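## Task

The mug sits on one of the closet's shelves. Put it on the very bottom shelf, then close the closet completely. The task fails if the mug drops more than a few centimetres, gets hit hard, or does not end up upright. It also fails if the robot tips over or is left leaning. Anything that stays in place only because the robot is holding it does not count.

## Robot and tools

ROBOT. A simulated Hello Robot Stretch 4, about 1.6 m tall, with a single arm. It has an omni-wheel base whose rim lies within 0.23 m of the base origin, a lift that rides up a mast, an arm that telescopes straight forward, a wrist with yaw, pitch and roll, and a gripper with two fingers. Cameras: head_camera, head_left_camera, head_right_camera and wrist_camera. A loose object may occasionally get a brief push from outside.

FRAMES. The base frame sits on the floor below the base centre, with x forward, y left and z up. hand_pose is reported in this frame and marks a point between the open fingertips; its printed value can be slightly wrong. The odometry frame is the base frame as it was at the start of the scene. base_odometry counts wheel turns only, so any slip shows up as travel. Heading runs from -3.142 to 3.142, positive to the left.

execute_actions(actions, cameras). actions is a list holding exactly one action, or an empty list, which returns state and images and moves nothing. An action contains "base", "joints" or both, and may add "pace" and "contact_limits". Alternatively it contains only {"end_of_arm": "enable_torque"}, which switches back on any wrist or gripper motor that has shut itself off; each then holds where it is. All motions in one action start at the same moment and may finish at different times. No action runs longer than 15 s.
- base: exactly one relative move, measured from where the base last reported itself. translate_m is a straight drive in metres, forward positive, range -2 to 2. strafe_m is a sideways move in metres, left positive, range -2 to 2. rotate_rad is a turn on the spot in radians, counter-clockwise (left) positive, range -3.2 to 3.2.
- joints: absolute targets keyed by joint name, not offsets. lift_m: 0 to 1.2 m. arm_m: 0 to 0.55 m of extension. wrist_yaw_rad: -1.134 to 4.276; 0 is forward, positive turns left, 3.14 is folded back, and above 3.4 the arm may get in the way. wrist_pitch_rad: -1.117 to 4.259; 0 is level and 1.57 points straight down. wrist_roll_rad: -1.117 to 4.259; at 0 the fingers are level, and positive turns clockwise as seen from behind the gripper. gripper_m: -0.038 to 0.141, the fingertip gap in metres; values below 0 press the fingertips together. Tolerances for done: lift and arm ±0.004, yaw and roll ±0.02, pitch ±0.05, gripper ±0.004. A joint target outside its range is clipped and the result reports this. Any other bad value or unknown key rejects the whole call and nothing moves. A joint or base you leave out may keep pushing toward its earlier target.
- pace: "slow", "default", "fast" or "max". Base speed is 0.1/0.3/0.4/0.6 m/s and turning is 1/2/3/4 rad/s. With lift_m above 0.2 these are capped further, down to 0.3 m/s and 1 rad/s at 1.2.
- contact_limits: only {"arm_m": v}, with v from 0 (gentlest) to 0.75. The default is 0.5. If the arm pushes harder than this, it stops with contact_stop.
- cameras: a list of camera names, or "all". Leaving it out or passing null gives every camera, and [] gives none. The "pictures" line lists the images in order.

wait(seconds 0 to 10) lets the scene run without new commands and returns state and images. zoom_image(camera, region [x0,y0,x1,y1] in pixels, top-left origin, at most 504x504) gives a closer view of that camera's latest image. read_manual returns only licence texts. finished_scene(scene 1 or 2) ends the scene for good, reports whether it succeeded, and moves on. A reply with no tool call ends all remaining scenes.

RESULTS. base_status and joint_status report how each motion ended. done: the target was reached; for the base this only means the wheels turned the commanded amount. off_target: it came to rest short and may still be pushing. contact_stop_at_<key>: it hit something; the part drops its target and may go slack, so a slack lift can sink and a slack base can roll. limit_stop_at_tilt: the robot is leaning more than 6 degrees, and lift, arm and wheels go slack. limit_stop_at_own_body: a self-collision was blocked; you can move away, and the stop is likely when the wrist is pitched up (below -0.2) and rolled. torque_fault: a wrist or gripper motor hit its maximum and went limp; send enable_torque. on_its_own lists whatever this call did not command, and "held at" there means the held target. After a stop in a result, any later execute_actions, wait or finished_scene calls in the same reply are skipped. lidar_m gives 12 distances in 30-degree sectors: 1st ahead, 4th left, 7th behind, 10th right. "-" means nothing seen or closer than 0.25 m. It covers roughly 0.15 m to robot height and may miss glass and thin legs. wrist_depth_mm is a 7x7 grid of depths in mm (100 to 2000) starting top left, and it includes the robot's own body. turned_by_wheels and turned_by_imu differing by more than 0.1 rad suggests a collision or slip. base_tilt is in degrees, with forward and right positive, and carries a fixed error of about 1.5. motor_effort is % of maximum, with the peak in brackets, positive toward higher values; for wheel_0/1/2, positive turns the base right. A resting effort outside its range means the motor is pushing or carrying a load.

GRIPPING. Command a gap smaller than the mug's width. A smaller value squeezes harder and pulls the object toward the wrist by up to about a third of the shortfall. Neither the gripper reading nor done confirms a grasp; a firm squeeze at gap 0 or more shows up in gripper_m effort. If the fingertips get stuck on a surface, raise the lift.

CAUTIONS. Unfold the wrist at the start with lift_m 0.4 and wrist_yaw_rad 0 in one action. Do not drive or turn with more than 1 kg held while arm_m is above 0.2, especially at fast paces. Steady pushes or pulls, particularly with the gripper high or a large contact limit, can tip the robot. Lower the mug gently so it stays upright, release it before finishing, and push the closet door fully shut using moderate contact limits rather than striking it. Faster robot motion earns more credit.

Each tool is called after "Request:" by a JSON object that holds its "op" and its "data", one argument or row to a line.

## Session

Request:
{"op": "execute_actions", "data": {
  "actions": [
    {"joints":{"lift_m":0.75,"wrist_yaw_rad":0,"gripper_m":0}}
  ]
}}

Scene clock: 2.80 s.
base_odometry: x=+0.000 y=+0.000 heading=+0.000 (m, m, rad; odometry frame)
turned_by_wheels: +0.000 (rad since the last result)
turned_by_imu: +0.000 (rad since the last result)
base_tilt: forward=-1.0 right=+0.4 (deg)
lidar_m: 1.08 1.28 1.79 1.84 2.16 2.61 2.63 2.50 1.40 1.37 1.27 1.07
base_status: not commanded
joint_positions: lift_m=+0.750 arm_m=+0.000 wrist_yaw_rad=+0.000 wrist_pitch_rad=-0.006 wrist_roll_rad=-0.006 gripper_m=+0.000
joint_status: all done
motor_effort: lift_m=+22(22) arm_m=+0(0) wrist_yaw_rad=-2(8) wrist_pitch_rad=-9(7) wrist_roll_rad=-1(1) gripper_m=-5(3) wheel_0=+0(0) wheel_1=+0(0) wheel_2=+0(0) (%)
hand_pose: x=+0.4591 y=-0.0873 z=+0.9296 quat_wxyz=(+1.000, -0.003, -0.003, +0.000) (m; base frame)
wrist_depth_mm: 1118 1042 976 904 891 809 759 / 1160 1042 976 931 866 831 768 / 1138 1042 976 904 866 820 759 / 1118 1060 976 917 842 820 750 / 1098 1042 946 904 878 831 768 / 1118 1042 960 202 854 809 759 / 1098 1025 960 167 842 820 750
pictures: head_camera, head_left_camera, head_right_camera, wrist_camera
Images, in order (width x height): head_camera 420x560, head_left_camera 420x672, head_right_camera 420x672, wrist_camera 616x392.

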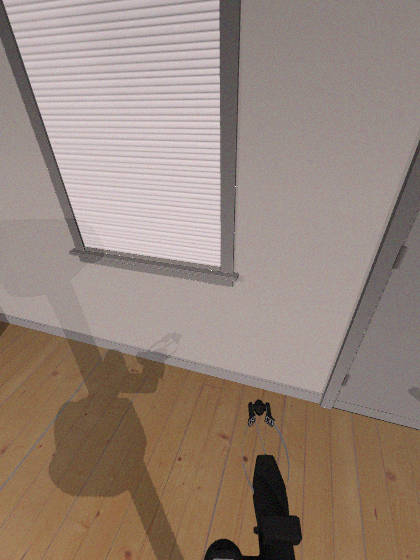

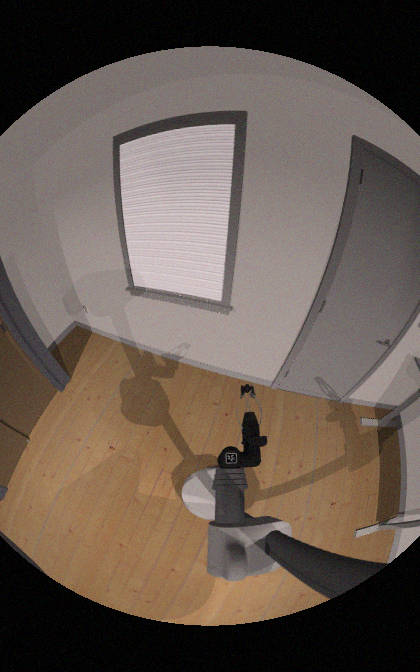

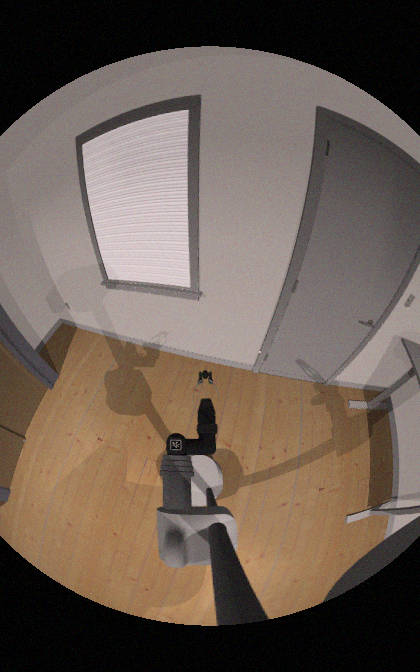

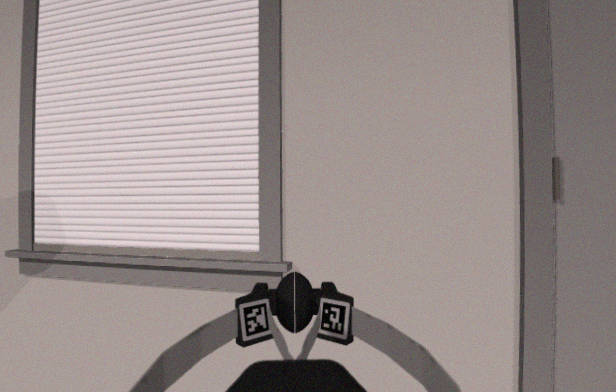

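Request:
{"op": "execute_actions", "data": {
  "actions": [
    {"base":{"rotate_rad":1.28}}
  ],
  "cameras": ["wrist_camera","head_camera"]
}}

Request:
{"op": "execute_actions", "data": {
  "actions": [
    {"base":{"translate_m":1.0},"pace":"fast"}
  ],
  "cameras": ["wrist_camera","head_camera","head_left_camera"]
}}

Scene clock: 7.27 s.
base_odometry: x=+0.000 y=+0.000 heading=+1.279 (m, m, rad; odometry frame)
turned_by_wheels: +1.279 (rad since the last result)
turned_by_imu: +1.286 (rad since the last result)
base_tilt: forward=-0.9 right=+0.5 (deg)
lidar_m: 1.80 1.91 2.73 2.63 2.70 1.53 1.45 1.45 1.14 1.09 1.11 1.51
base_status: done
joint_positions: lift_m=+0.750 arm_m=+0.000 wrist_yaw_rad=+0.000 wrist_pitch_rad=-0.006 wrist_roll_rad=-0.006 gripper_m=+0.000
joint_status: not commanded
motor_effort: lift_m=+20(22) arm_m=+0(0) wrist_yaw_rad=-1(1) wrist_pitch_rad=-9(8) wrist_roll_rad=-1(1) gripper_m=-4(4) wheel_0=-4(13) wheel_1=-4(10) wheel_2=-4(11) (%)
hand_pose: x=+0.4590 y=-0.0874 z=+0.9298 quat_wxyz=(+1.000, -0.003, -0.003, +0.000) (m; base frame)
wrist_depth_mm: 1661 1576 1708 1618 - 1983 1366 / 1618 1576 1708 1618 - 1921 1397 / 1537 1618 1708 1661 - 1983 1464 / 1618 1618 1661 1576 - 1983 1430 / 1576 1576 1708 1661 - 1983 1366 / 1576 1618 1661 203 - 1983 1366 / 1576 1576 1661 167 1983 1863 1397
pictures: head_camera, wrist_camera
Images, in order (width x height): head_camera 420x560, wrist_camera 616x392.

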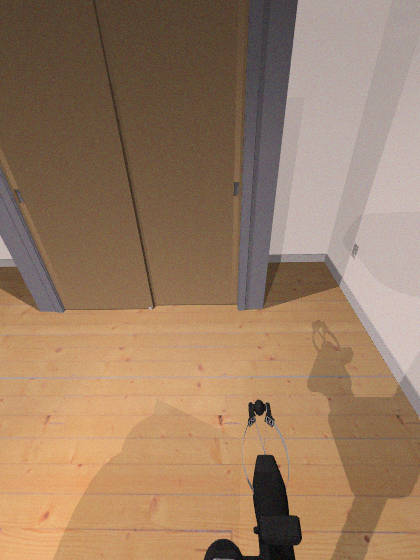

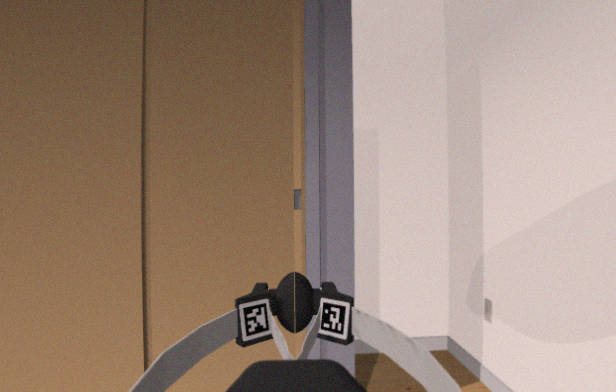

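Scene clock: 11.17 s.
base_odometry: x=+0.287 y=+0.958 heading=+1.280 (m, m, rad; odometry frame)
turned_by_wheels: +0.001 (rad since the last result)
turned_by_imu: -0.001 (rad since the last result)
base_tilt: forward=-0.9 right=+0.4 (deg)
lidar_m: 0.76 0.89 1.15 2.65 2.77 3.37 2.81 1.58 1.11 1.03 1.13 0.83
base_status: done
joint_positions: lift_m=+0.750 arm_m=+0.000 wrist_yaw_rad=+0.000 wrist_pitch_rad=-0.006 wrist_roll_rad=-0.006 gripper_m=+0.000
joint_status: not commanded
motor_effort: lift_m=+19(20) arm_m=+0(0) wrist_yaw_rad=+1(0) wrist_pitch_rad=-8(7) wrist_roll_rad=-1(1) gripper_m=-4(6) wheel_0=+4(9) wheel_1=+5(7) wheel_2=-1(16) (%)
hand_pose: x=+0.4590 y=-0.0874 z=+0.9298 quat_wxyz=(+1.000, -0.003, -0.003, +0.000) (m; base frame)
wrist_depth_mm: 640 647 668 654 609 1366 1366 / 640 640 654 661 615 1366 1430 / 634 647 654 661 609 1397 1366 / 634 654 654 661 609 1397 1366 / 634 647 661 661 603 1397 1397 / 634 640 647 202 597 1397 1366 / 634 640 647 167 580 1397 1397
pictures: head_camera, head_left_camera, wrist_camera
Images, in order (width x height): head_camera 420x560, head_left_camera 420x672, wrist_camera 616x392.

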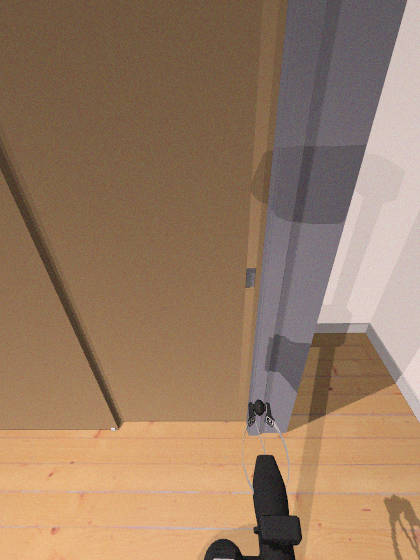

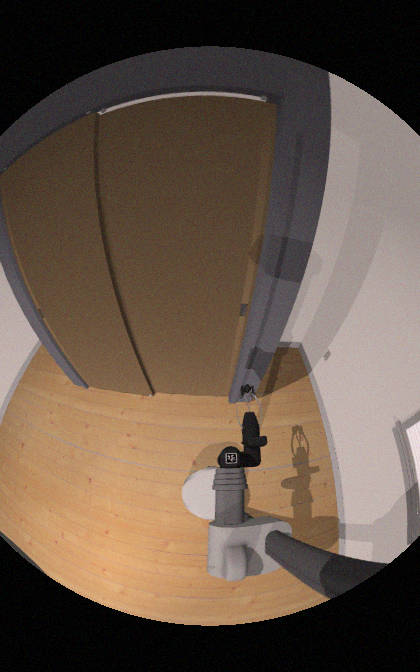

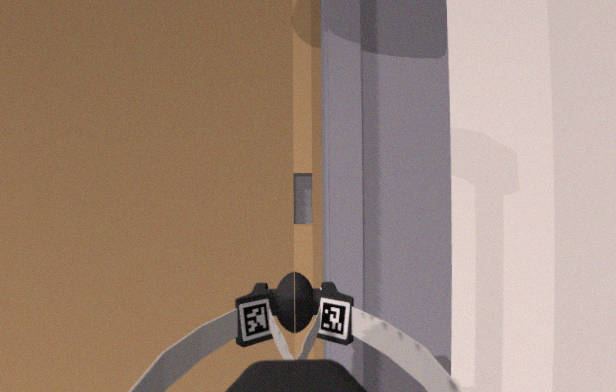

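Request:
{"op": "execute_actions", "data": {
  "actions": [
    {"base":{"rotate_rad":0.02},"joints":{"lift_m":0.812,"wrist_yaw_rad":-0.35,"gripper_m":-0.02,"arm_m":0.2}}
  ],
  "cameras": []
}}

Request:
{"op": "execute_actions", "data": {
  "actions": [
    {"base":{"strafe_m":0.066},"joints":{"arm_m":0.455}}
  ],
  "cameras": ["wrist_camera","head_camera"]
}}

Scene clock: 16.27 s.
base_odometry: x=+0.287 y=+0.958 heading=+1.299 (m, m, rad; odometry frame)
turned_by_wheels: +0.019 (rad since the last result)
turned_by_imu: +0.019 (rad since the last result)
base_tilt: forward=-1.0 right=+0.3 (deg)
lidar_m: 0.79 0.90 1.17 2.64 2.78 3.35 2.80 1.56 1.09 1.04 1.14 0.81
base_status: done
joint_positions: lift_m=+0.812 arm_m=+0.199 wrist_yaw_rad=-0.350 wrist_pitch_rad=-0.006 wrist_roll_rad=-0.006 gripper_m=-0.020
joint_status: all done
motor_effort: lift_m=+22(22) arm_m=+7(8) wrist_yaw_rad=-1(6) wrist_pitch_rad=-7(9) wrist_roll_rad=-1(1) gripper_m=-14(16) wheel_0=-4(4) wheel_1=-4(5) wheel_2=-4(5) (%)
hand_pose: x=+0.6107 y=-0.1810 z=+0.9916 quat_wxyz=(+0.985, -0.003, -0.002, -0.174) (m; base frame)
wrist_depth_mm: 410 442 427 462 1430 1205 991 / 410 442 421 459 1464 1255 991 / 410 439 418 462 1430 1255 1008 / 410 442 415 469 1397 1255 991 / 407 436 418 459 1464 1229 991 / 410 442 407 202 1430 1281 991 / 407 427 404 312 1366 1205 991
pictures: none
No camera images: the call's "cameras" was empty. Leave "cameras" out to get every camera's image.

Scene clock: 18.13 s.
base_odometry: x=+0.224 y=+0.975 heading=+1.299 (m, m, rad; odometry frame)
turned_by_wheels: +0.000 (rad since the last result)
turned_by_imu: +0.000 (rad since the last result)
base_tilt: forward=-0.9 right=+0.4 (deg)
lidar_m: 0.82 0.89 1.19 2.57 2.68 3.33 3.23 1.64 1.15 1.09 1.20 0.80
base_status: done
joint_positions: lift_m=+0.812 arm_m=+0.454 wrist_yaw_rad=-0.350 wrist_pitch_rad=-0.006 wrist_roll_rad=-0.006 gripper_m=-0.020
joint_status: all done
motor_effort: lift_m=+22(22) arm_m=+7(6) wrist_yaw_rad=+0(1) wrist_pitch_rad=-8(7) wrist_roll_rad=+0(0) gripper_m=-12(14) wheel_0=-4(13) wheel_1=+3(14) wheel_2=+0(5) (%)
hand_pose: x=+0.8657 y=-0.1810 z=+0.9916 quat_wxyz=(+0.985, -0.003, -0.002, -0.174) (m; base frame)
wrist_depth_mm: 195 211 229 249 204 231 257 / 195 211 229 249 204 211 256 / 195 211 230 251 204 211 254 / 195 210 229 250 203 208 254 / 194 210 229 258 202 210 253 / 193 210 220 204 195 208 253 / 193 203 223 216 194 209 254
pictures: head_camera, wrist_camera
Images, in order (width x height): head_camera 420x560, wrist_camera 616x392.

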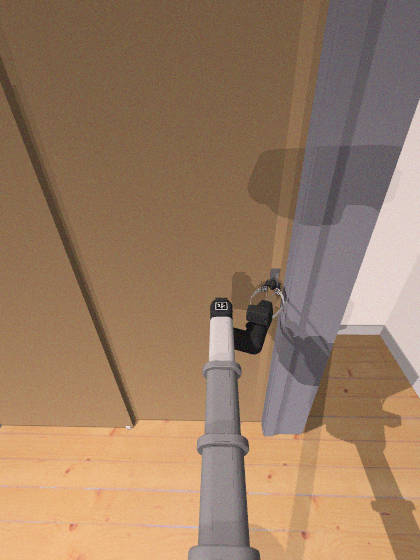

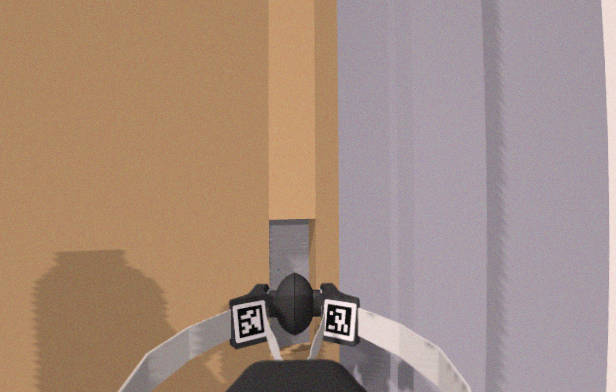

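Request:
{"op": "execute_actions", "data": {
  "actions": [
    {"base":{"strafe_m":-0.006},"joints":{"arm_m":0.476},"pace":"slow","contact_limits":{"arm_m":0.1}}
  ],
  "cameras": ["wrist_camera"]
}}

Request:
{"op": "execute_actions", "data": {
  "actions": [
    {"base":{"strafe_m":0.2},"pace":"slow"}
  ],
  "cameras": ["wrist_camera","head_camera"]
}}

Scene clock: 21.20 s.
base_odometry: x=+0.229 y=+0.974 heading=+1.299 (m, m, rad; odometry frame)
turned_by_wheels: +0.000 (rad since the last result)
turned_by_imu: +0.000 (rad since the last result)
base_tilt: forward=-1.0 right=+0.4 (deg)
lidar_m: 0.86 0.91 1.13 2.59 2.72 3.35 3.25 1.63 1.16 1.08 1.19 0.82
base_status: done
joint_positions: lift_m=+0.812 arm_m=+0.469 wrist_yaw_rad=-0.360 wrist_pitch_rad=-0.006 wrist_roll_rad=-0.006 gripper_m=-0.020
joint_status: arm_m contact_stop (moved +0.015 of +0.022)
on_its_own: arm_m is slack since a contact_stop (your +0.476 is given up); wrist_yaw_rad is at rest, and its effort (+29) is outside its rest range (-13 to +13)
motor_effort: lift_m=+22(22) arm_m=+0(14) wrist_yaw_rad=+29(32) wrist_pitch_rad=-7(5) wrist_roll_rad=-1(0) gripper_m=-7(13) wheel_0=+5(8) wheel_1=-2(7) wheel_2=-3(0) (%)
contact_limits: arm_m 0.1
hand_pose: x=+0.8787 y=-0.1835 z=+0.9917 quat_wxyz=(+0.984, -0.003, -0.002, -0.179) (m; base frame)
wrist_depth_mm: 185 200 219 236 191 196 240 / 185 200 219 238 190 195 239 / 185 199 219 236 190 195 239 / 185 200 218 237 189 194 237 / 184 199 218 246 189 193 237 / 184 200 209 204 182 194 238 / 183 193 212 183 182 193 236
pictures: wrist_camera
Images, in order (width x height): wrist_camera 616x392.

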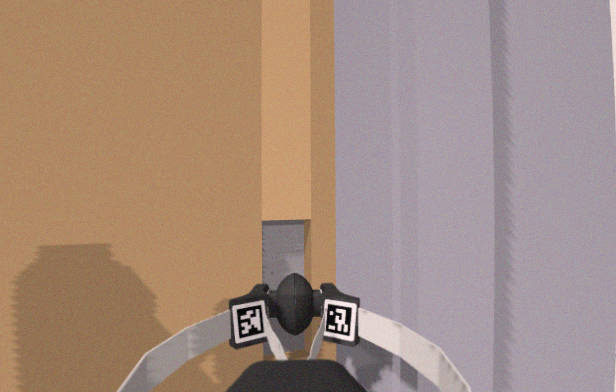

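not run: a stop came earlier in this reply.

Request:
{"op": "execute_actions", "data": {
  "actions": [
    {"base":{"strafe_m":0.2},"joints":{"arm_m":0.469},"pace":"slow"}
  ],
  "cameras": ["wrist_camera","head_camera"]
}}

Scene clock: 25.70 s.
base_odometry: x=+0.037 y=+1.027 heading=+1.298 (m, m, rad; odometry frame)
turned_by_wheels: +0.000 (rad since the last result)
turned_by_imu: +0.000 (rad since the last result)
base_tilt: forward=-0.9 right=+0.5 (deg)
lidar_m: 0.85 0.88 1.20 2.36 2.47 3.30 3.25 1.87 1.35 1.32 1.40 0.89
base_status: done
joint_positions: lift_m=+0.812 arm_m=+0.469 wrist_yaw_rad=-0.356 wrist_pitch_rad=-0.006 wrist_roll_rad=-0.006 gripper_m=-0.020
joint_status: all done
on_its_own: wrist_yaw_rad is at rest, and its effort (+18) is outside its rest range (-13 to +13)
motor_effort: lift_m=+22(22) arm_m=+2(2) wrist_yaw_rad=+18(30) wrist_pitch_rad=-6(7) wrist_roll_rad=-1(1) gripper_m=-10(11) wheel_0=-8(12) wheel_1=+5(7) wheel_2=-1(7) (%)
hand_pose: x=+0.8795 y=-0.1825 z=+0.9916 quat_wxyz=(+0.984, -0.003, -0.002, -0.177) (m; base frame)
wrist_depth_mm: 185 200 219 241 268 304 303 / 185 201 219 242 268 303 306 / 185 199 218 241 267 301 306 / 185 201 219 240 266 300 307 / 184 199 217 240 266 300 306 / 184 200 210 202 265 301 306 / 183 193 211 183 257 300 304
pictures: head_camera, wrist_camera
Images, in order (width x height): head_camera 420x560, wrist_camera 616x392.

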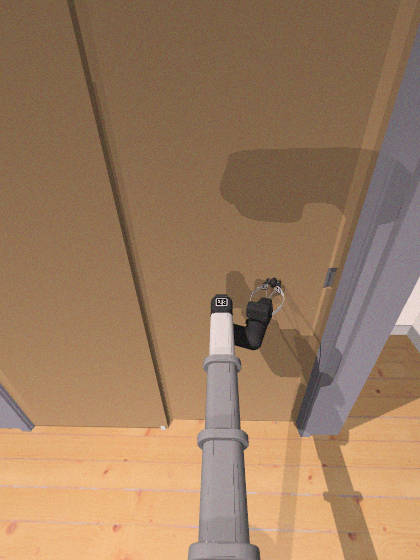

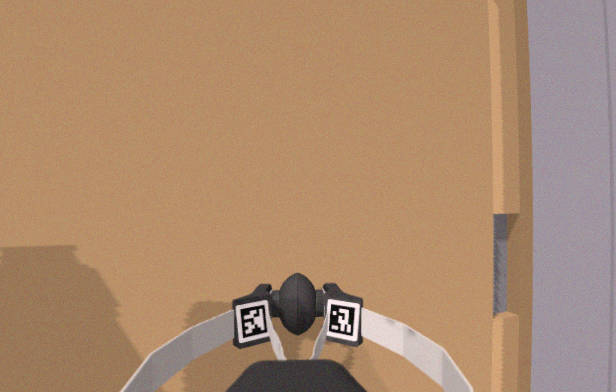

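Request:
{"op": "execute_actions", "data": {
  "actions": [
    {"base":{"strafe_m":-0.191},"joints":{"arm_m":0.455}}
  ],
  "cameras": ["wrist_camera"]
}}

Request:
{"op": "execute_actions", "data": {
  "actions": [
    {"joints":{"arm_m":0.485},"pace":"slow","contact_limits":{"arm_m":0.1}}
  ],
  "cameras": ["wrist_camera"]
}}

Scene clock: 30.73 s.
base_odometry: x=+0.221 y=+0.976 heading=+1.298 (m, m, rad; odometry frame)
turned_by_wheels: +0.000 (rad since the last result)
turned_by_imu: -0.001 (rad since the last result)
base_tilt: forward=-1.0 right=+0.5 (deg)
lidar_m: 0.82 0.89 1.16 2.59 2.69 3.35 3.23 1.60 1.18 1.11 1.18 0.81
base_status: done
joint_positions: lift_m=+0.812 arm_m=+0.456 wrist_yaw_rad=-0.350 wrist_pitch_rad=-0.006 wrist_roll_rad=-0.006 gripper_m=-0.020
joint_status: all done
motor_effort: lift_m=+22(22) arm_m=-7(9) wrist_yaw_rad=+1(18) wrist_pitch_rad=-8(8) wrist_roll_rad=-1(1) gripper_m=-11(13) wheel_0=+3(9) wheel_1=-3(13) wheel_2=+0(3) (%)
hand_pose: x=+0.8681 y=-0.1811 z=+0.9917 quat_wxyz=(+0.985, -0.003, -0.002, -0.174) (m; base frame)
wrist_depth_mm: 192 208 229 249 202 208 253 / 193 208 228 251 202 208 253 / 193 208 228 250 201 207 252 / 193 208 226 249 200 207 252 / 193 208 227 255 200 206 250 / 191 207 216 203 192 207 250 / 191 201 220 211 195 206 252
pictures: wrist_camera
Images, in order (width x height): wrist_camera 616x392.

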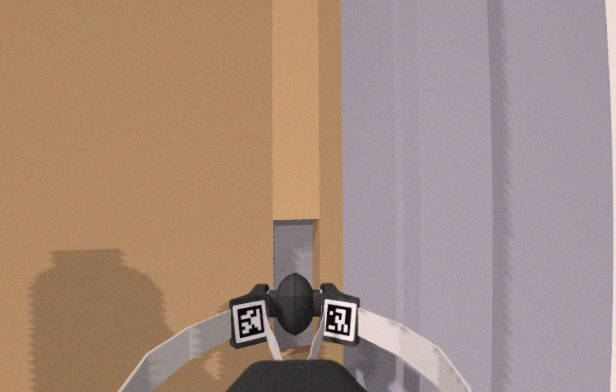

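Scene clock: 31.70 s.
base_odometry: x=+0.221 y=+0.976 heading=+1.298 (m, m, rad; odometry frame)
turned_by_wheels: +0.000 (rad since the last result)
turned_by_imu: +0.000 (rad since the last result)
base_tilt: forward=-0.9 right=+0.4 (deg)
lidar_m: 0.85 0.88 1.18 2.58 2.70 3.34 3.24 1.68 1.18 1.12 1.19 0.81
base_status: not commanded
joint_positions: lift_m=+0.812 arm_m=+0.470 wrist_yaw_rad=-0.362 wrist_pitch_rad=-0.006 wrist_roll_rad=-0.006 gripper_m=-0.020
joint_status: arm_m contact_stop (moved +0.014 of +0.029)
on_its_own: arm_m is slack since a contact_stop (your +0.485 is given up); wrist_yaw_rad is at rest, and its effort (+34) is outside its rest range (-13 to +13)
motor_effort: lift_m=+21(22) arm_m=+0(15) wrist_yaw_rad=+34(38) wrist_pitch_rad=-8(10) wrist_roll_rad=+0(1) gripper_m=-7(12) wheel_0=+2(3) wheel_1=-2(3) wheel_2=-3(3) (%)
contact_limits: arm_m 0.1
hand_pose: x=+0.8796 y=-0.1839 z=+0.9917 quat_wxyz=(+0.984, -0.003, -0.002, -0.180) (m; base frame)
wrist_depth_mm: 184 200 218 240 196 196 239 / 184 199 218 241 196 196 240 / 184 199 218 240 197 195 239 / 183 198 217 240 196 195 239 / 183 199 216 246 197 194 239 / 183 198 209 204 185 193 238 / 182 192 211 184 191 193 236
pictures: wrist_camera
Images, in order (width x height): wrist_camera 616x392.

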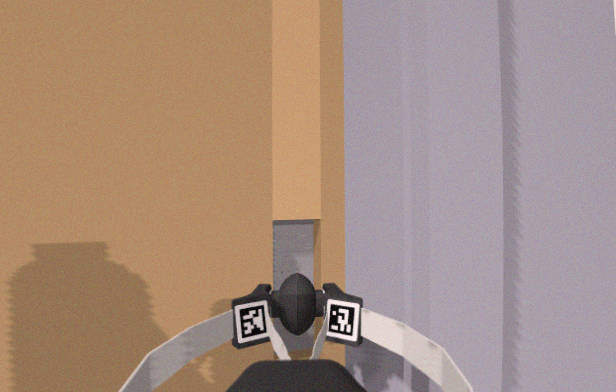

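Request:
{"op": "execute_actions", "data": {
  "actions": [
    {"joints":{"arm_m":0.3}}
  ],
  "cameras": []
}}

Request:
{"op": "execute_actions", "data": {
  "actions": [
    {"base":{"strafe_m":-0.045},"joints":{"wrist_yaw_rad":0.1,"gripper_m":0.14}}
  ],
  "cameras": []
}}

Request:
{"op": "execute_actions", "data": {
  "actions": [
    {"joints":{"arm_m":0.385},"contact_limits":{"arm_m":0.1}}
  ],
  "cameras": ["wrist_camera","head_camera"]
}}

Scene clock: 37.03 s.
base_odometry: x=+0.221 y=+0.976 heading=+1.298 (m, m, rad; odometry frame)
turned_by_wheels: +0.000 (rad since the last result)
turned_by_imu: -0.001 (rad since the last result)
base_tilt: forward=-1.0 right=+0.4 (deg)
lidar_m: 0.86 0.90 1.18 2.58 2.69 3.34 3.24 1.67 1.15 1.11 1.21 0.81
base_status: not commanded
joint_positions: lift_m=+0.812 arm_m=+0.301 wrist_yaw_rad=-0.350 wrist_pitch_rad=-0.006 wrist_roll_rad=-0.006 gripper_m=-0.020
joint_status: all done
motor_effort: lift_m=+22(21) arm_m=-7(6) wrist_yaw_rad=+1(33) wrist_pitch_rad=-8(8) wrist_roll_rad=+0(1) gripper_m=-15(13) wheel_0=+3(3) wheel_1=-2(2) wheel_2=-3(3) (%)
hand_pose: x=+0.7132 y=-0.1811 z=+0.9916 quat_wxyz=(+0.985, -0.003, -0.002, -0.174) (m; base frame)
wrist_depth_mm: 322 349 379 345 389 1229 1060 / 320 349 379 349 387 1229 1078 / 324 347 382 345 387 1255 1078 / 324 349 382 345 387 1229 1078 / 322 349 377 347 387 1229 1078 / 322 345 364 203 387 1229 1060 / 320 334 366 258 377 1229 1060
pictures: none
No camera images: the call's "cameras" was empty. Leave "cameras" out to get every camera's image.

Scene clock: 39.53 s.
base_odometry: x=+0.264 y=+0.964 heading=+1.298 (m, m, rad; odometry frame)
turned_by_wheels: +0.000 (rad since the last result)
turned_by_imu: +0.000 (rad since the last result)
base_tilt: forward=-0.9 right=+0.4 (deg)
lidar_m: 0.80 0.89 1.14 2.63 2.78 3.32 3.22 1.63 1.12 1.06 1.17 0.80
base_status: done
joint_positions: lift_m=+0.812 arm_m=+0.301 wrist_yaw_rad=+0.100 wrist_pitch_rad=-0.006 wrist_roll_rad=-0.006 gripper_m=+0.140
joint_status: all done
motor_effort: lift_m=+21(22) arm_m=-7(7) wrist_yaw_rad=+2(5) wrist_pitch_rad=-8(8) wrist_roll_rad=+0(1) gripper_m=+2(11) wheel_0=+4(11) wheel_1=-3(13) wheel_2=+0(0) (%)
hand_pose: x=+0.7679 y=-0.0583 z=+0.9916 quat_wxyz=(+0.999, -0.003, -0.003, +0.050) (m; base frame)
wrist_depth_mm: 364 357 353 347 342 262 270 / 362 357 353 347 342 259 271 / 364 359 349 345 340 260 270 / 359 357 349 343 340 260 268 / 364 355 351 345 342 259 267 / 359 209 347 345 336 258 268 / 362 351 349 152 340 257 267
pictures: none
No camera images: the call's "cameras" was empty. Leave "cameras" out to get every camera's image.

Scene clock: 40.73 s.
base_odometry: x=+0.264 y=+0.964 heading=+1.298 (m, m, rad; odometry frame)
turned_by_wheels: +0.000 (rad since the last result)
turned_by_imu: +0.000 (rad since the last result)
base_tilt: forward=-0.9 right=+0.5 (deg)
lidar_m: 0.80 0.89 1.19 2.62 2.72 3.32 3.23 1.59 1.13 1.06 1.18 0.81
base_status: not commanded
joint_positions: lift_m=+0.812 arm_m=+0.384 wrist_yaw_rad=+0.100 wrist_pitch_rad=-0.006 wrist_roll_rad=-0.006 gripper_m=+0.140
joint_status: all done
motor_effort: lift_m=+21(22) arm_m=+7(7) wrist_yaw_rad=+1(2) wrist_pitch_rad=-8(9) wrist_roll_rad=-1(1) gripper_m=+2(1) wheel_0=+4(4) wheel_1=-3(3) wheel_2=+0(0) (%)
contact_limits: arm_m 0.1
hand_pose: x=+0.8504 y=-0.0582 z=+0.9917 quat_wxyz=(+0.999, -0.003, -0.003, +0.050) (m; base frame)
wrist_depth_mm: 276 272 266 263 260 227 177 / 276 271 266 263 258 229 177 / 276 271 267 263 258 231 177 / 276 271 266 262 258 231 177 / 273 270 267 263 258 231 176 / 276 211 265 260 256 204 176 / 274 268 265 152 258 211 176
pictures: head_camera, wrist_camera
Images, in order (width x height): head_camera 420x560, wrist_camera 616x392.

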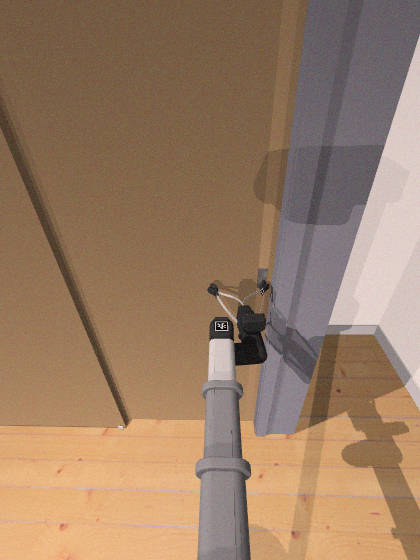

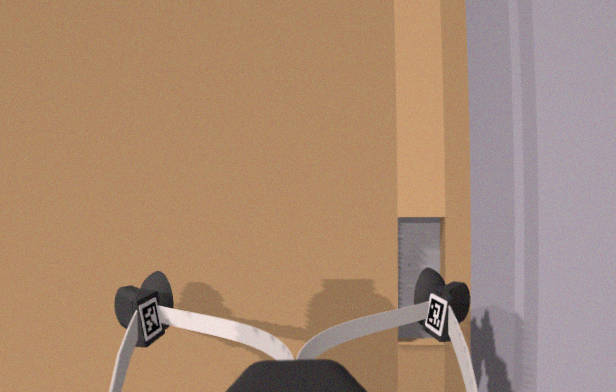

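Request:
{"op": "execute_actions", "data": {
  "actions": [
    {"joints":{"arm_m":0.44},"pace":"slow","contact_limits":{"arm_m":0.08}}
  ],
  "cameras": ["wrist_camera"]
}}

Scene clock: 44.13 s.
base_odometry: x=+0.264 y=+0.964 heading=+1.298 (m, m, rad; odometry frame)
turned_by_wheels: +0.000 (rad since the last result)
turned_by_imu: -0.001 (rad since the last result)
base_tilt: forward=-0.9 right=+0.5 (deg)
lidar_m: 0.81 0.88 1.16 2.61 2.71 3.32 3.25 1.61 1.12 1.04 1.16 0.82
base_status: not commanded
joint_positions: lift_m=+0.812 arm_m=+0.416 wrist_yaw_rad=+0.090 wrist_pitch_rad=-0.006 wrist_roll_rad=-0.006 gripper_m=+0.140
joint_status: arm_m contact_stop (moved +0.032 of +0.056)
on_its_own: arm_m is slack since a contact_stop (your +0.440 is given up); wrist_yaw_rad is at rest, and its effort (+28) is outside its rest range (-13 to +13)
motor_effort: lift_m=+22(22) arm_m=+0(17) wrist_yaw_rad=+28(33) wrist_pitch_rad=-6(8) wrist_roll_rad=+0(0) gripper_m=+1(1) wheel_0=+4(4) wheel_1=-3(4) wheel_2=-4(4) (%)
contact_limits: arm_m 0.08
hand_pose: x=+0.8820 y=-0.0611 z=+0.9918 quat_wxyz=(+0.999, -0.003, -0.003, +0.045) (m; base frame)
wrist_depth_mm: 244 240 236 233 230 220 - / 243 239 236 234 230 221 164 / 243 240 236 233 230 223 162 / 242 239 236 233 229 224 162 / 241 240 236 232 231 225 163 / 241 211 234 231 229 192 165 / 241 237 236 151 229 206 -
pictures: wrist_camera
Images, in order (width x height): wrist_camera 616x392.

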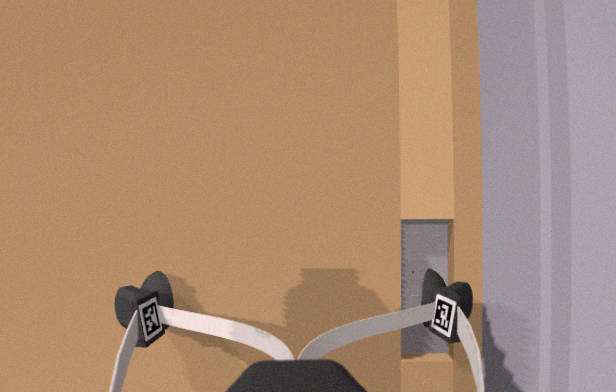

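Request:
{"op": "execute_actions", "data": {
  "actions": [
    {"base":{"strafe_m":0.12},"joints":{"arm_m":0.416},"pace":"slow"}
  ],
  "cameras": ["wrist_camera","head_camera"]
}}

Scene clock: 47.97 s.
base_odometry: x=+0.149 y=+0.996 heading=+1.296 (m, m, rad; odometry frame)
turned_by_wheels: -0.002 (rad since the last result)
turned_by_imu: -0.003 (rad since the last result)
base_tilt: forward=-0.9 right=+0.4 (deg)
lidar_m: 0.84 0.89 1.20 2.51 2.58 3.32 3.23 1.77 1.22 1.18 1.29 0.85
base_status: done
joint_positions: lift_m=+0.812 arm_m=+0.416 wrist_yaw_rad=+0.081 wrist_pitch_rad=-0.006 wrist_roll_rad=-0.006 gripper_m=+0.140
joint_status: all done
on_its_own: wrist_yaw_rad is at rest, and its effort (+54) is outside its rest range (-13 to +13)
motor_effort: lift_m=+22(21) arm_m=+1(1) wrist_yaw_rad=+54(57) wrist_pitch_rad=-7(8) wrist_roll_rad=+0(0) gripper_m=-4(6) wheel_0=-13(22) wheel_1=+0(11) wheel_2=-8(6) (%)
hand_pose: x=+0.8814 y=-0.0637 z=+0.9917 quat_wxyz=(+0.999, -0.003, -0.003, +0.041) (m; base frame)
wrist_depth_mm: 241 239 238 234 231 229 452 / 240 239 236 235 231 231 430 / 240 238 236 235 232 231 433 / 239 238 236 233 232 230 439 / 240 237 236 234 234 233 433 / 239 210 235 234 231 213 433 / 238 237 234 148 231 229 442
pictures: head_camera, wrist_camera
Images, in order (width x height): head_camera 420x560, wrist_camera 616x392.

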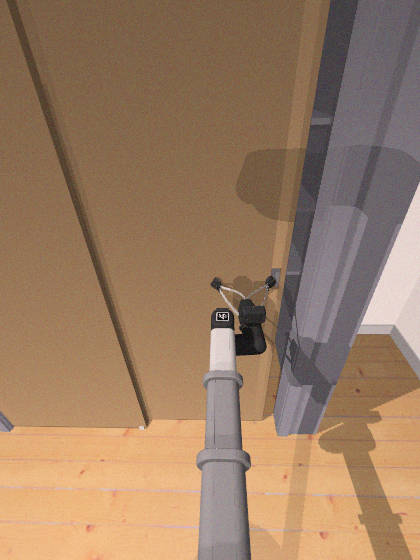

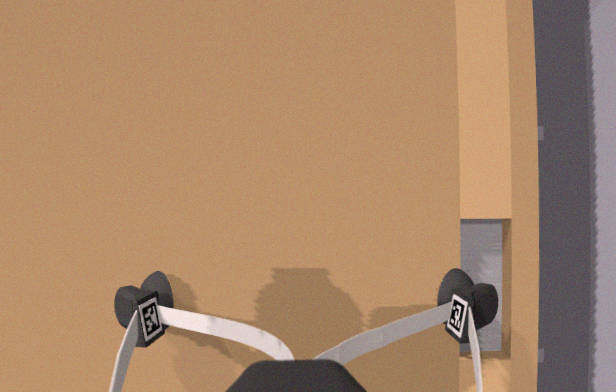

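Request:
{"op": "execute_actions", "data": {
  "actions": [
    {"base":{"strafe_m":0.33},"pace":"slow"}
  ],
  "cameras": ["wrist_camera","head_camera"]
}}

Request:
{"op": "execute_actions", "data": {
  "actions": [
    {"base":{"strafe_m":-0.02},"joints":{"arm_m":0.3}}
  ],
  "cameras": []
}}

Request:
{"op": "execute_actions", "data": {
  "actions": [
    {"base":{"strafe_m":-0.4},"joints":{"arm_m":0.1,"wrist_yaw_rad":0.4}}
  ]
}}

Scene clock: 55.40 s.
base_odometry: x=-0.168 y=+1.086 heading=+1.295 (m, m, rad; odometry frame)
turned_by_wheels: -0.001 (rad since the last result)
turned_by_imu: -0.005 (rad since the last result)
base_tilt: forward=-1.1 right=+0.4 (deg)
lidar_m: 0.80 0.85 1.17 2.13 2.25 3.12 3.25 2.22 1.56 1.51 1.16 1.01
base_status: done
joint_positions: lift_m=+0.812 arm_m=+0.416 wrist_yaw_rad=+0.082 wrist_pitch_rad=-0.006 wrist_roll_rad=-0.006 gripper_m=+0.140
joint_status: not commanded
on_its_own: wrist_yaw_rad is at rest, and its effort (+51) is outside its rest range (-13 to +13)
motor_effort: lift_m=+22(22) arm_m=+1(1) wrist_yaw_rad=+51(54) wrist_pitch_rad=-7(8) wrist_roll_rad=-1(0) gripper_m=-4(3) wheel_0=-14(20) wheel_1=+1(7) wheel_2=-7(8) (%)
hand_pose: x=+0.8815 y=-0.0635 z=+0.9917 quat_wxyz=(+0.999, -0.003, -0.003, +0.041) (m; base frame)
wrist_depth_mm: 233 238 236 235 233 230 798 / 239 237 236 235 232 230 904 / 240 238 236 235 234 230 488 / 239 237 235 234 232 230 891 / 237 236 236 234 231 234 917 / 238 211 235 234 231 213 609 / 231 236 236 148 231 229 508
pictures: head_camera, wrist_camera
Images, in order (width x height): head_camera 420x560, wrist_camera 616x392.

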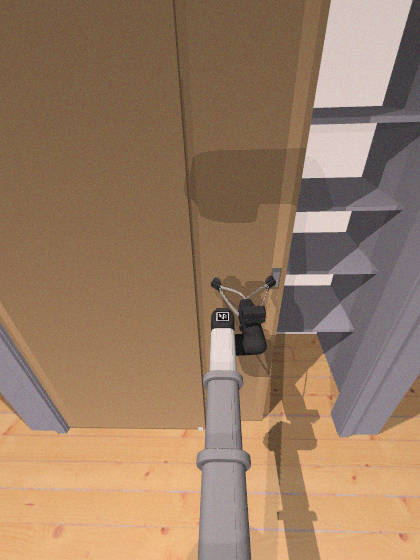

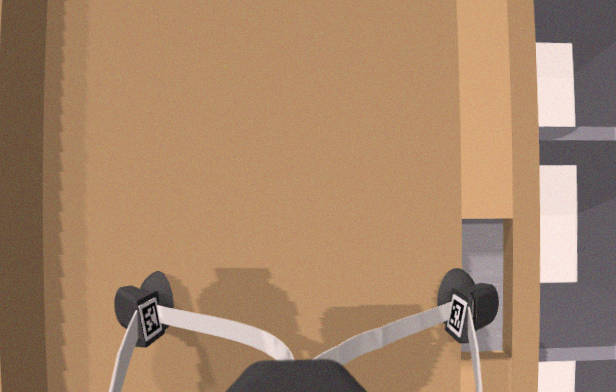

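Scene clock: 56.77 s.
base_odometry: x=-0.149 y=+1.080 heading=+1.295 (m, m, rad; odometry frame)
turned_by_wheels: +0.000 (rad since the last result)
turned_by_imu: +0.000 (rad since the last result)
base_tilt: forward=-0.9 right=+0.5 (deg)
lidar_m: 0.81 0.85 1.17 2.16 2.29 3.15 3.19 2.19 1.57 1.49 1.62 0.97
base_status: done
joint_positions: lift_m=+0.812 arm_m=+0.301 wrist_yaw_rad=+0.100 wrist_pitch_rad=-0.006 wrist_roll_rad=-0.006 gripper_m=+0.140
joint_status: all done
motor_effort: lift_m=+22(22) arm_m=-7(8) wrist_yaw_rad=+0(52) wrist_pitch_rad=-8(9) wrist_roll_rad=+0(1) gripper_m=+4(4) wheel_0=+3(11) wheel_1=-2(13) wheel_2=-4(8) (%)
hand_pose: x=+0.7680 y=-0.0582 z=+0.9916 quat_wxyz=(+0.999, -0.003, -0.003, +0.050) (m; base frame)
wrist_depth_mm: 314 355 353 345 342 820 831 / 312 353 349 347 342 1008 960 / 312 353 349 345 340 609 809 / 315 355 349 345 340 1008 976 / 312 353 349 345 342 1008 976 / 312 211 345 343 336 621 668 / 309 320 349 152 338 1008 960
pictures: none
No camera images: the call's "cameras" was empty. Leave "cameras" out to get every camera's image.

Scene clock: 59.43 s.
base_odometry: x=+0.236 y=+0.971 heading=+1.295 (m, m, rad; odometry frame)
turned_by_wheels: +0.000 (rad since the last result)
turned_by_imu: -0.002 (rad since the last result)
base_tilt: forward=-0.9 right=+0.5 (deg)
lidar_m: 0.81 0.89 1.18 2.57 2.70 3.34 3.21 1.66 1.17 1.09 1.17 0.82
base_status: done
joint_positions: lift_m=+0.812 arm_m=+0.101 wrist_yaw_rad=+0.400 wrist_pitch_rad=-0.006 wrist_roll_rad=-0.006 gripper_m=+0.140
joint_status: all done
motor_effort: lift_m=+21(21) arm_m=-7(7) wrist_yaw_rad=+0(5) wrist_pitch_rad=-7(8) wrist_roll_rad=-1(0) gripper_m=+1(0) wheel_0=+3(11) wheel_1=-3(12) wheel_2=+0(4) (%)
hand_pose: x=+0.5719 y=+0.0319 z=+0.9917 quat_wxyz=(+0.980, -0.002, -0.003, +0.199) (m; base frame)
wrist_depth_mm: 715 668 627 866 854 831 603 / 707 661 615 1118 1160 1098 654 / 715 668 609 1281 1160 1098 469 / 699 668 615 1229 1205 1118 473 / 715 668 615 1229 1182 1078 473 / 707 211 597 891 788 768 580 / 715 654 615 152 1182 1060 676
pictures: head_camera, head_left_camera, head_right_camera, wrist_camera
Images, in order (width x height): head_camera 420x560, head_left_camera 420x672, head_right_camera 420x672, wrist_camera 616x392.

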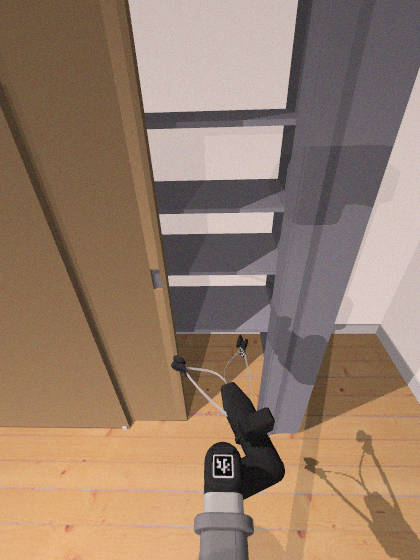

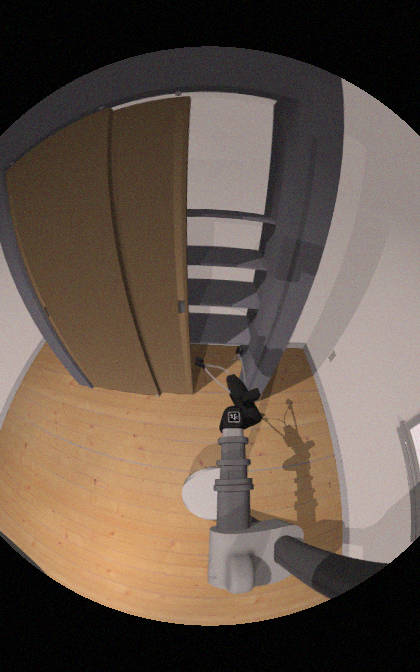

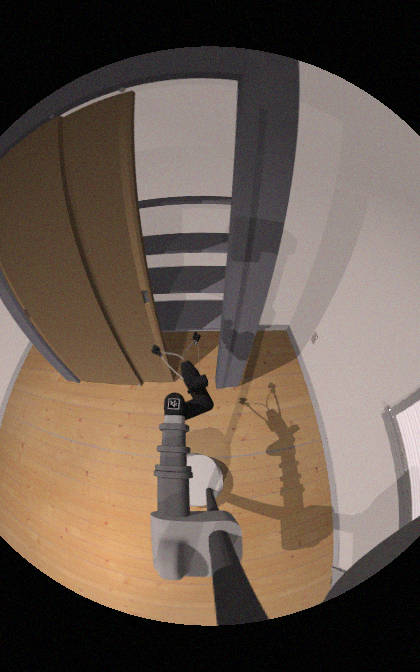

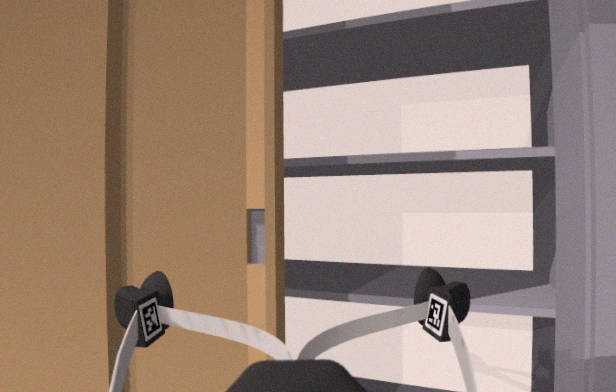

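Peek inside.

Request:
{"op": "execute_actions", "data": {
  "actions": [
    {"joints":{"arm_m":0.55}}
  ],
  "cameras": ["wrist_camera"]
}}

Scene clock: 63.00 s.
base_odometry: x=+0.236 y=+0.971 heading=+1.295 (m, m, rad; odometry frame)
turned_by_wheels: +0.000 (rad since the last result)
turned_by_imu: -0.001 (rad since the last result)
base_tilt: forward=-0.9 right=+0.5 (deg)
lidar_m: 0.82 0.90 1.17 2.57 2.68 3.34 3.27 1.65 1.15 1.09 1.19 0.80
base_status: not commanded
joint_positions: lift_m=+0.812 arm_m=+0.548 wrist_yaw_rad=+0.400 wrist_pitch_rad=-0.006 wrist_roll_rad=-0.006 gripper_m=+0.140
joint_status: all done
motor_effort: lift_m=+21(21) arm_m=+7(7) wrist_yaw_rad=+0(2) wrist_pitch_rad=-8(9) wrist_roll_rad=-1(0) gripper_m=+3(0) wheel_0=+3(3) wheel_1=-3(3) wheel_2=+0(0) (%)
hand_pose: x=+1.0189 y=+0.0318 z=+0.9917 quat_wxyz=(+0.980, -0.002, -0.003, +0.199) (m; base frame)
wrist_depth_mm: 809 831 809 798 732 683 640 / 1078 991 904 809 732 668 310 / 723 569 480 492 496 496 500 / 1138 1008 904 809 759 683 640 / 1060 991 891 809 750 699 640 / 699 211 715 715 580 621 627 / 530 459 459 153 459 445 469
pictures: wrist_camera
Images, in order (width x height): wrist_camera 616x392.

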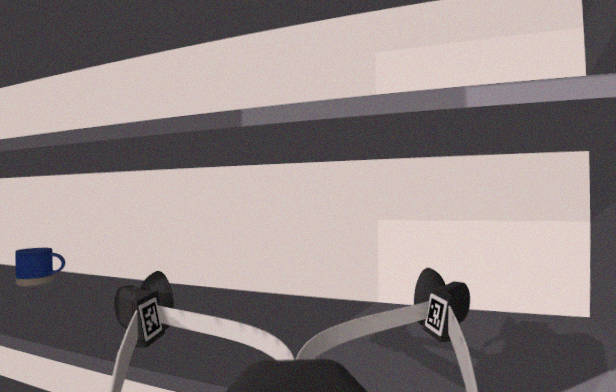

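Request:
{"op": "execute_actions", "data": {
  "actions": [
    {"joints":{"arm_m":0.37,"wrist_yaw_rad":0.1}}
  ],
  "cameras": []
}}

Request:
{"op": "execute_actions", "data": {
  "actions": [
    {"base":{"strafe_m":0.39}}
  ],
  "cameras": []
}}

Request:
{"op": "execute_actions", "data": {
  "actions": [
    {"joints":{"arm_m":0.44},"pace":"slow","contact_limits":{"arm_m":0.08}}
  ],
  "cameras": ["wrist_camera"]
}}

Scene clock: 68.93 s.
base_odometry: x=+0.236 y=+0.971 heading=+1.295 (m, m, rad; odometry frame)
turned_by_wheels: +0.000 (rad since the last result)
turned_by_imu: -0.001 (rad since the last result)
base_tilt: forward=-1.0 right=+0.5 (deg)
lidar_m: 0.83 0.88 1.18 2.58 2.70 3.32 3.24 1.64 1.16 1.08 1.17 0.80
base_status: not commanded
joint_positions: lift_m=+0.812 arm_m=+0.371 wrist_yaw_rad=+0.100 wrist_pitch_rad=-0.006 wrist_roll_rad=-0.006 gripper_m=+0.140
joint_status: all done
motor_effort: lift_m=+21(21) arm_m=-7(7) wrist_yaw_rad=+0(5) wrist_pitch_rad=-9(9) wrist_roll_rad=-1(1) gripper_m=+1(1) wheel_0=+3(3) wheel_1=-3(3) wheel_2=+0(0) (%)
hand_pose: x=+0.8380 y=-0.0582 z=+0.9917 quat_wxyz=(+0.999, -0.003, -0.003, +0.050) (m; base frame)
wrist_depth_mm: 788 842 820 820 820 277 203 / 1008 991 976 960 960 282 205 / 741 759 778 788 809 283 205 / 1008 991 976 960 960 286 204 / 1008 1008 960 976 960 285 204 / 668 211 715 707 580 244 204 / 991 991 960 152 866 259 204
pictures: none
No camera images: the call's "cameras" was empty. Leave "cameras" out to get every camera's image.

Scene clock: 71.57 s.
base_odometry: x=-0.140 y=+1.078 heading=+1.295 (m, m, rad; odometry frame)
turned_by_wheels: +0.000 (rad since the last result)
turned_by_imu: +0.001 (rad since the last result)
base_tilt: forward=-0.9 right=+0.5 (deg)
lidar_m: 0.83 0.85 1.16 2.19 2.30 3.14 3.24 2.18 1.53 1.50 1.60 0.98
base_status: done
joint_positions: lift_m=+0.812 arm_m=+0.371 wrist_yaw_rad=+0.100 wrist_pitch_rad=-0.006 wrist_roll_rad=-0.006 gripper_m=+0.140
joint_status: not commanded
motor_effort: lift_m=+20(21) arm_m=-7(7) wrist_yaw_rad=+0(0) wrist_pitch_rad=-9(9) wrist_roll_rad=+0(1) gripper_m=+0(0) wheel_0=-3(12) wheel_1=+3(11) wheel_2=+0(2) (%)
hand_pose: x=+0.8380 y=-0.0582 z=+0.9917 quat_wxyz=(+0.999, -0.003, -0.003, +0.050) (m; base frame)
wrist_depth_mm: 256 286 281 274 274 750 831 / 256 286 279 276 273 946 931 / 258 286 279 276 273 268 809 / 257 285 279 274 271 271 917 / 256 283 279 276 272 282 917 / 255 211 277 274 270 267 676 / 252 281 278 152 270 268 891
pictures: none
No camera images: the call's "cameras" was empty. Leave "cameras" out to get every camera's image.

Scene clock: 72.97 s.
base_odometry: x=-0.140 y=+1.078 heading=+1.295 (m, m, rad; odometry frame)
turned_by_wheels: +0.000 (rad since the last result)
turned_by_imu: +0.000 (rad since the last result)
base_tilt: forward=-1.0 right=+0.5 (deg)
lidar_m: 0.82 0.86 1.19 2.17 2.30 3.16 3.22 2.19 1.56 1.47 1.58 0.97
base_status: not commanded
joint_positions: lift_m=+0.812 arm_m=+0.418 wrist_yaw_rad=+0.090 wrist_pitch_rad=-0.006 wrist_roll_rad=-0.006 gripper_m=+0.140
joint_status: arm_m contact_stop (moved +0.046 of +0.069)
on_its_own: arm_m is slack since a contact_stop (your +0.440 is given up); wrist_yaw_rad is at rest, and its effort (+28) is outside its rest range (-13 to +13)
motor_effort: lift_m=+20(21) arm_m=+0(15) wrist_yaw_rad=+28(33) wrist_pitch_rad=-7(8) wrist_roll_rad=+0(1) gripper_m=-1(1) wheel_0=+0(3) wheel_1=+3(3) wheel_2=-3(3) (%)
contact_limits: arm_m 0.08
hand_pose: x=+0.8836 y=-0.0611 z=+0.9918 quat_wxyz=(+0.999, -0.003, -0.003, +0.045) (m; base frame)
wrist_depth_mm: 241 238 235 232 230 229 820 / 241 238 234 231 229 227 904 / 241 238 235 232 230 229 615 / 239 237 235 231 229 229 891 / 240 238 236 231 229 240 878 / 241 211 233 231 229 226 668 / 240 236 235 150 229 227 517
pictures: wrist_camera
Images, in order (width x height): wrist_camera 616x392.

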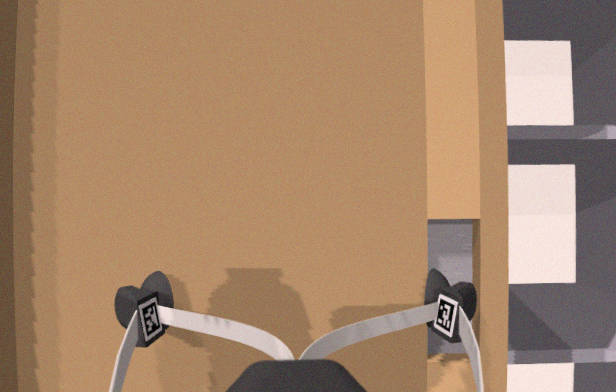

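Request:
{"op": "execute_actions", "data": {
  "actions": [
    {"base":{"strafe_m":-0.41},"joints":{"arm_m":0.419},"pace":"slow"}
  ],
  "cameras": ["wrist_camera","head_camera"]
}}

Scene clock: 79.57 s.
base_odometry: x=+0.255 y=+0.966 heading=+1.297 (m, m, rad; odometry frame)
turned_by_wheels: +0.002 (rad since the last result)
turned_by_imu: +0.007 (rad since the last result)
base_tilt: forward=-0.9 right=+0.4 (deg)
lidar_m: 0.79 0.91 1.20 2.62 2.73 3.30 3.24 1.63 1.13 1.06 1.17 0.82
base_status: done
joint_positions: lift_m=+0.812 arm_m=+0.418 wrist_yaw_rad=+0.110 wrist_pitch_rad=-0.006 wrist_roll_rad=-0.006 gripper_m=+0.140
joint_status: all done
on_its_own: wrist_yaw_rad is at rest, and its effort (-29) is outside its rest range (-13 to +13)
motor_effort: lift_m=+21(21) arm_m=+8(8) wrist_yaw_rad=-29(45) wrist_pitch_rad=-6(9) wrist_roll_rad=+0(1) gripper_m=+1(2) wheel_0=+22(28) wheel_1=+6(7) wheel_2=-1(11) (%)
hand_pose: x=+0.8848 y=-0.0552 z=+0.9919 quat_wxyz=(+0.998, -0.003, -0.003, +0.055) (m; base frame)
wrist_depth_mm: 248 241 236 229 768 517 194 / 246 241 236 230 878 525 196 / 246 241 236 230 496 480 198 / 246 239 235 229 891 535 198 / 245 241 235 242 904 530 199 / 245 240 234 200 627 535 198 / 244 239 234 230 226 480 196
pictures: head_camera, wrist_camera
Images, in order (width x height): head_camera 420x560, wrist_camera 616x392.

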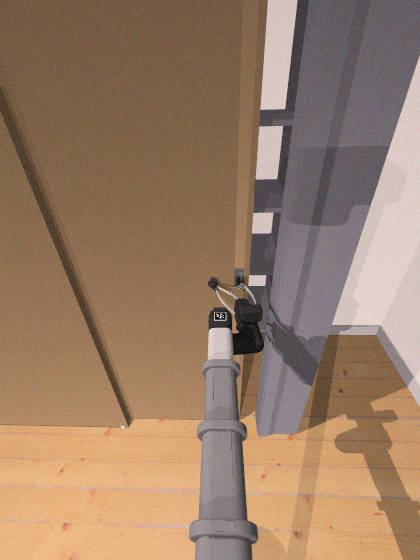

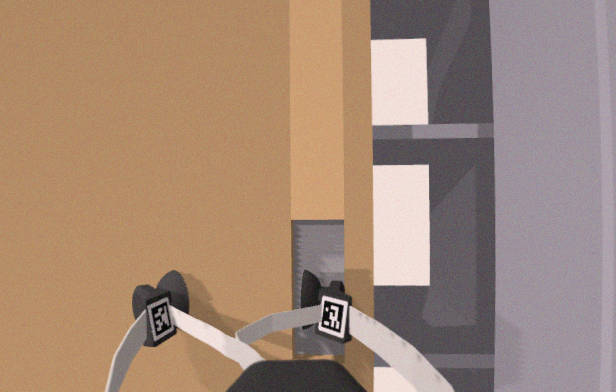

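Request:
{"op": "execute_actions", "data": {
  "actions": [
    {"base":{"strafe_m":-0.04},"joints":{"arm_m":0.432,"wrist_yaw_rad":-0.05,"gripper_m":0.06},"pace":"slow"}
  ],
  "cameras": ["wrist_camera","head_camera"]
}}

Scene clock: 86.07 s.
base_odometry: x=+0.261 y=+0.944 heading=+1.320 (m, m, rad; odometry frame)
turned_by_wheels: +0.024 (rad since the last result)
turned_by_imu: +0.027 (rad since the last result)
base_tilt: forward=-0.9 right=+0.3 (deg)
lidar_m: 0.85 0.91 1.26 2.62 2.77 3.27 3.23 1.53 1.10 1.05 1.17 0.83
base_status: strafe_m contact_stop (by the wheels' count: -0.011 of -0.040)
joint_positions: lift_m=+0.812 arm_m=+0.431 wrist_yaw_rad=-0.046 wrist_pitch_rad=-0.006 wrist_roll_rad=-0.006 gripper_m=+0.060
joint_status: all done
on_its_own: the wheels are slack since a contact_stop
motor_effort: lift_m=+20(20) arm_m=+7(19) wrist_yaw_rad=-10(91) wrist_pitch_rad=-7(8) wrist_roll_rad=+0(0) gripper_m=-5(7) wheel_0=+0(34) wheel_1=+0(7) wheel_2=+0(4) (%)
hand_pose: x=+0.8857 y=-0.1007 z=+0.9917 quat_wxyz=(+1.000, -0.003, -0.003, -0.023) (m; base frame)
wrist_depth_mm: 238 242 245 248 251 201 175 / 239 242 245 248 250 202 174 / 239 241 243 248 250 204 174 / 238 241 244 247 251 204 174 / 237 241 244 247 262 204 174 / 237 240 213 245 215 204 173 / 236 240 243 245 250 190 174
pictures: head_camera, wrist_camera
Images, in order (width x height): head_camera 420x560, wrist_camera 616x392.

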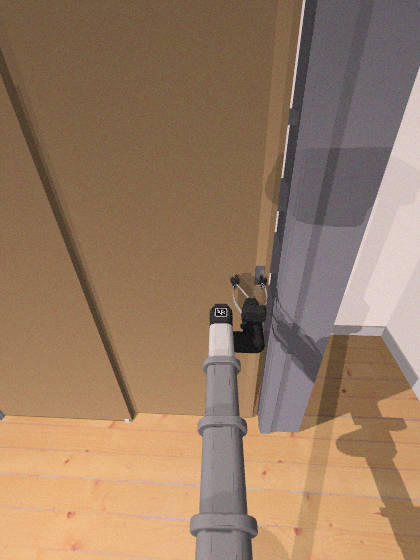

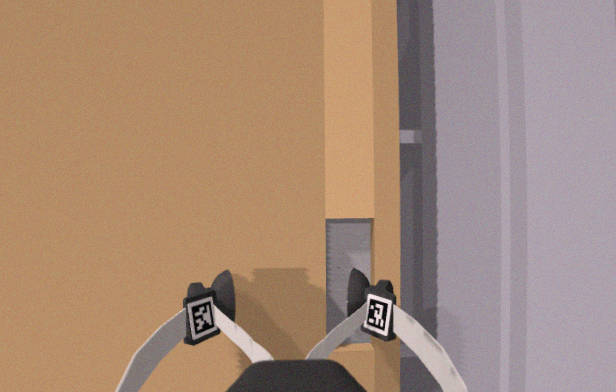

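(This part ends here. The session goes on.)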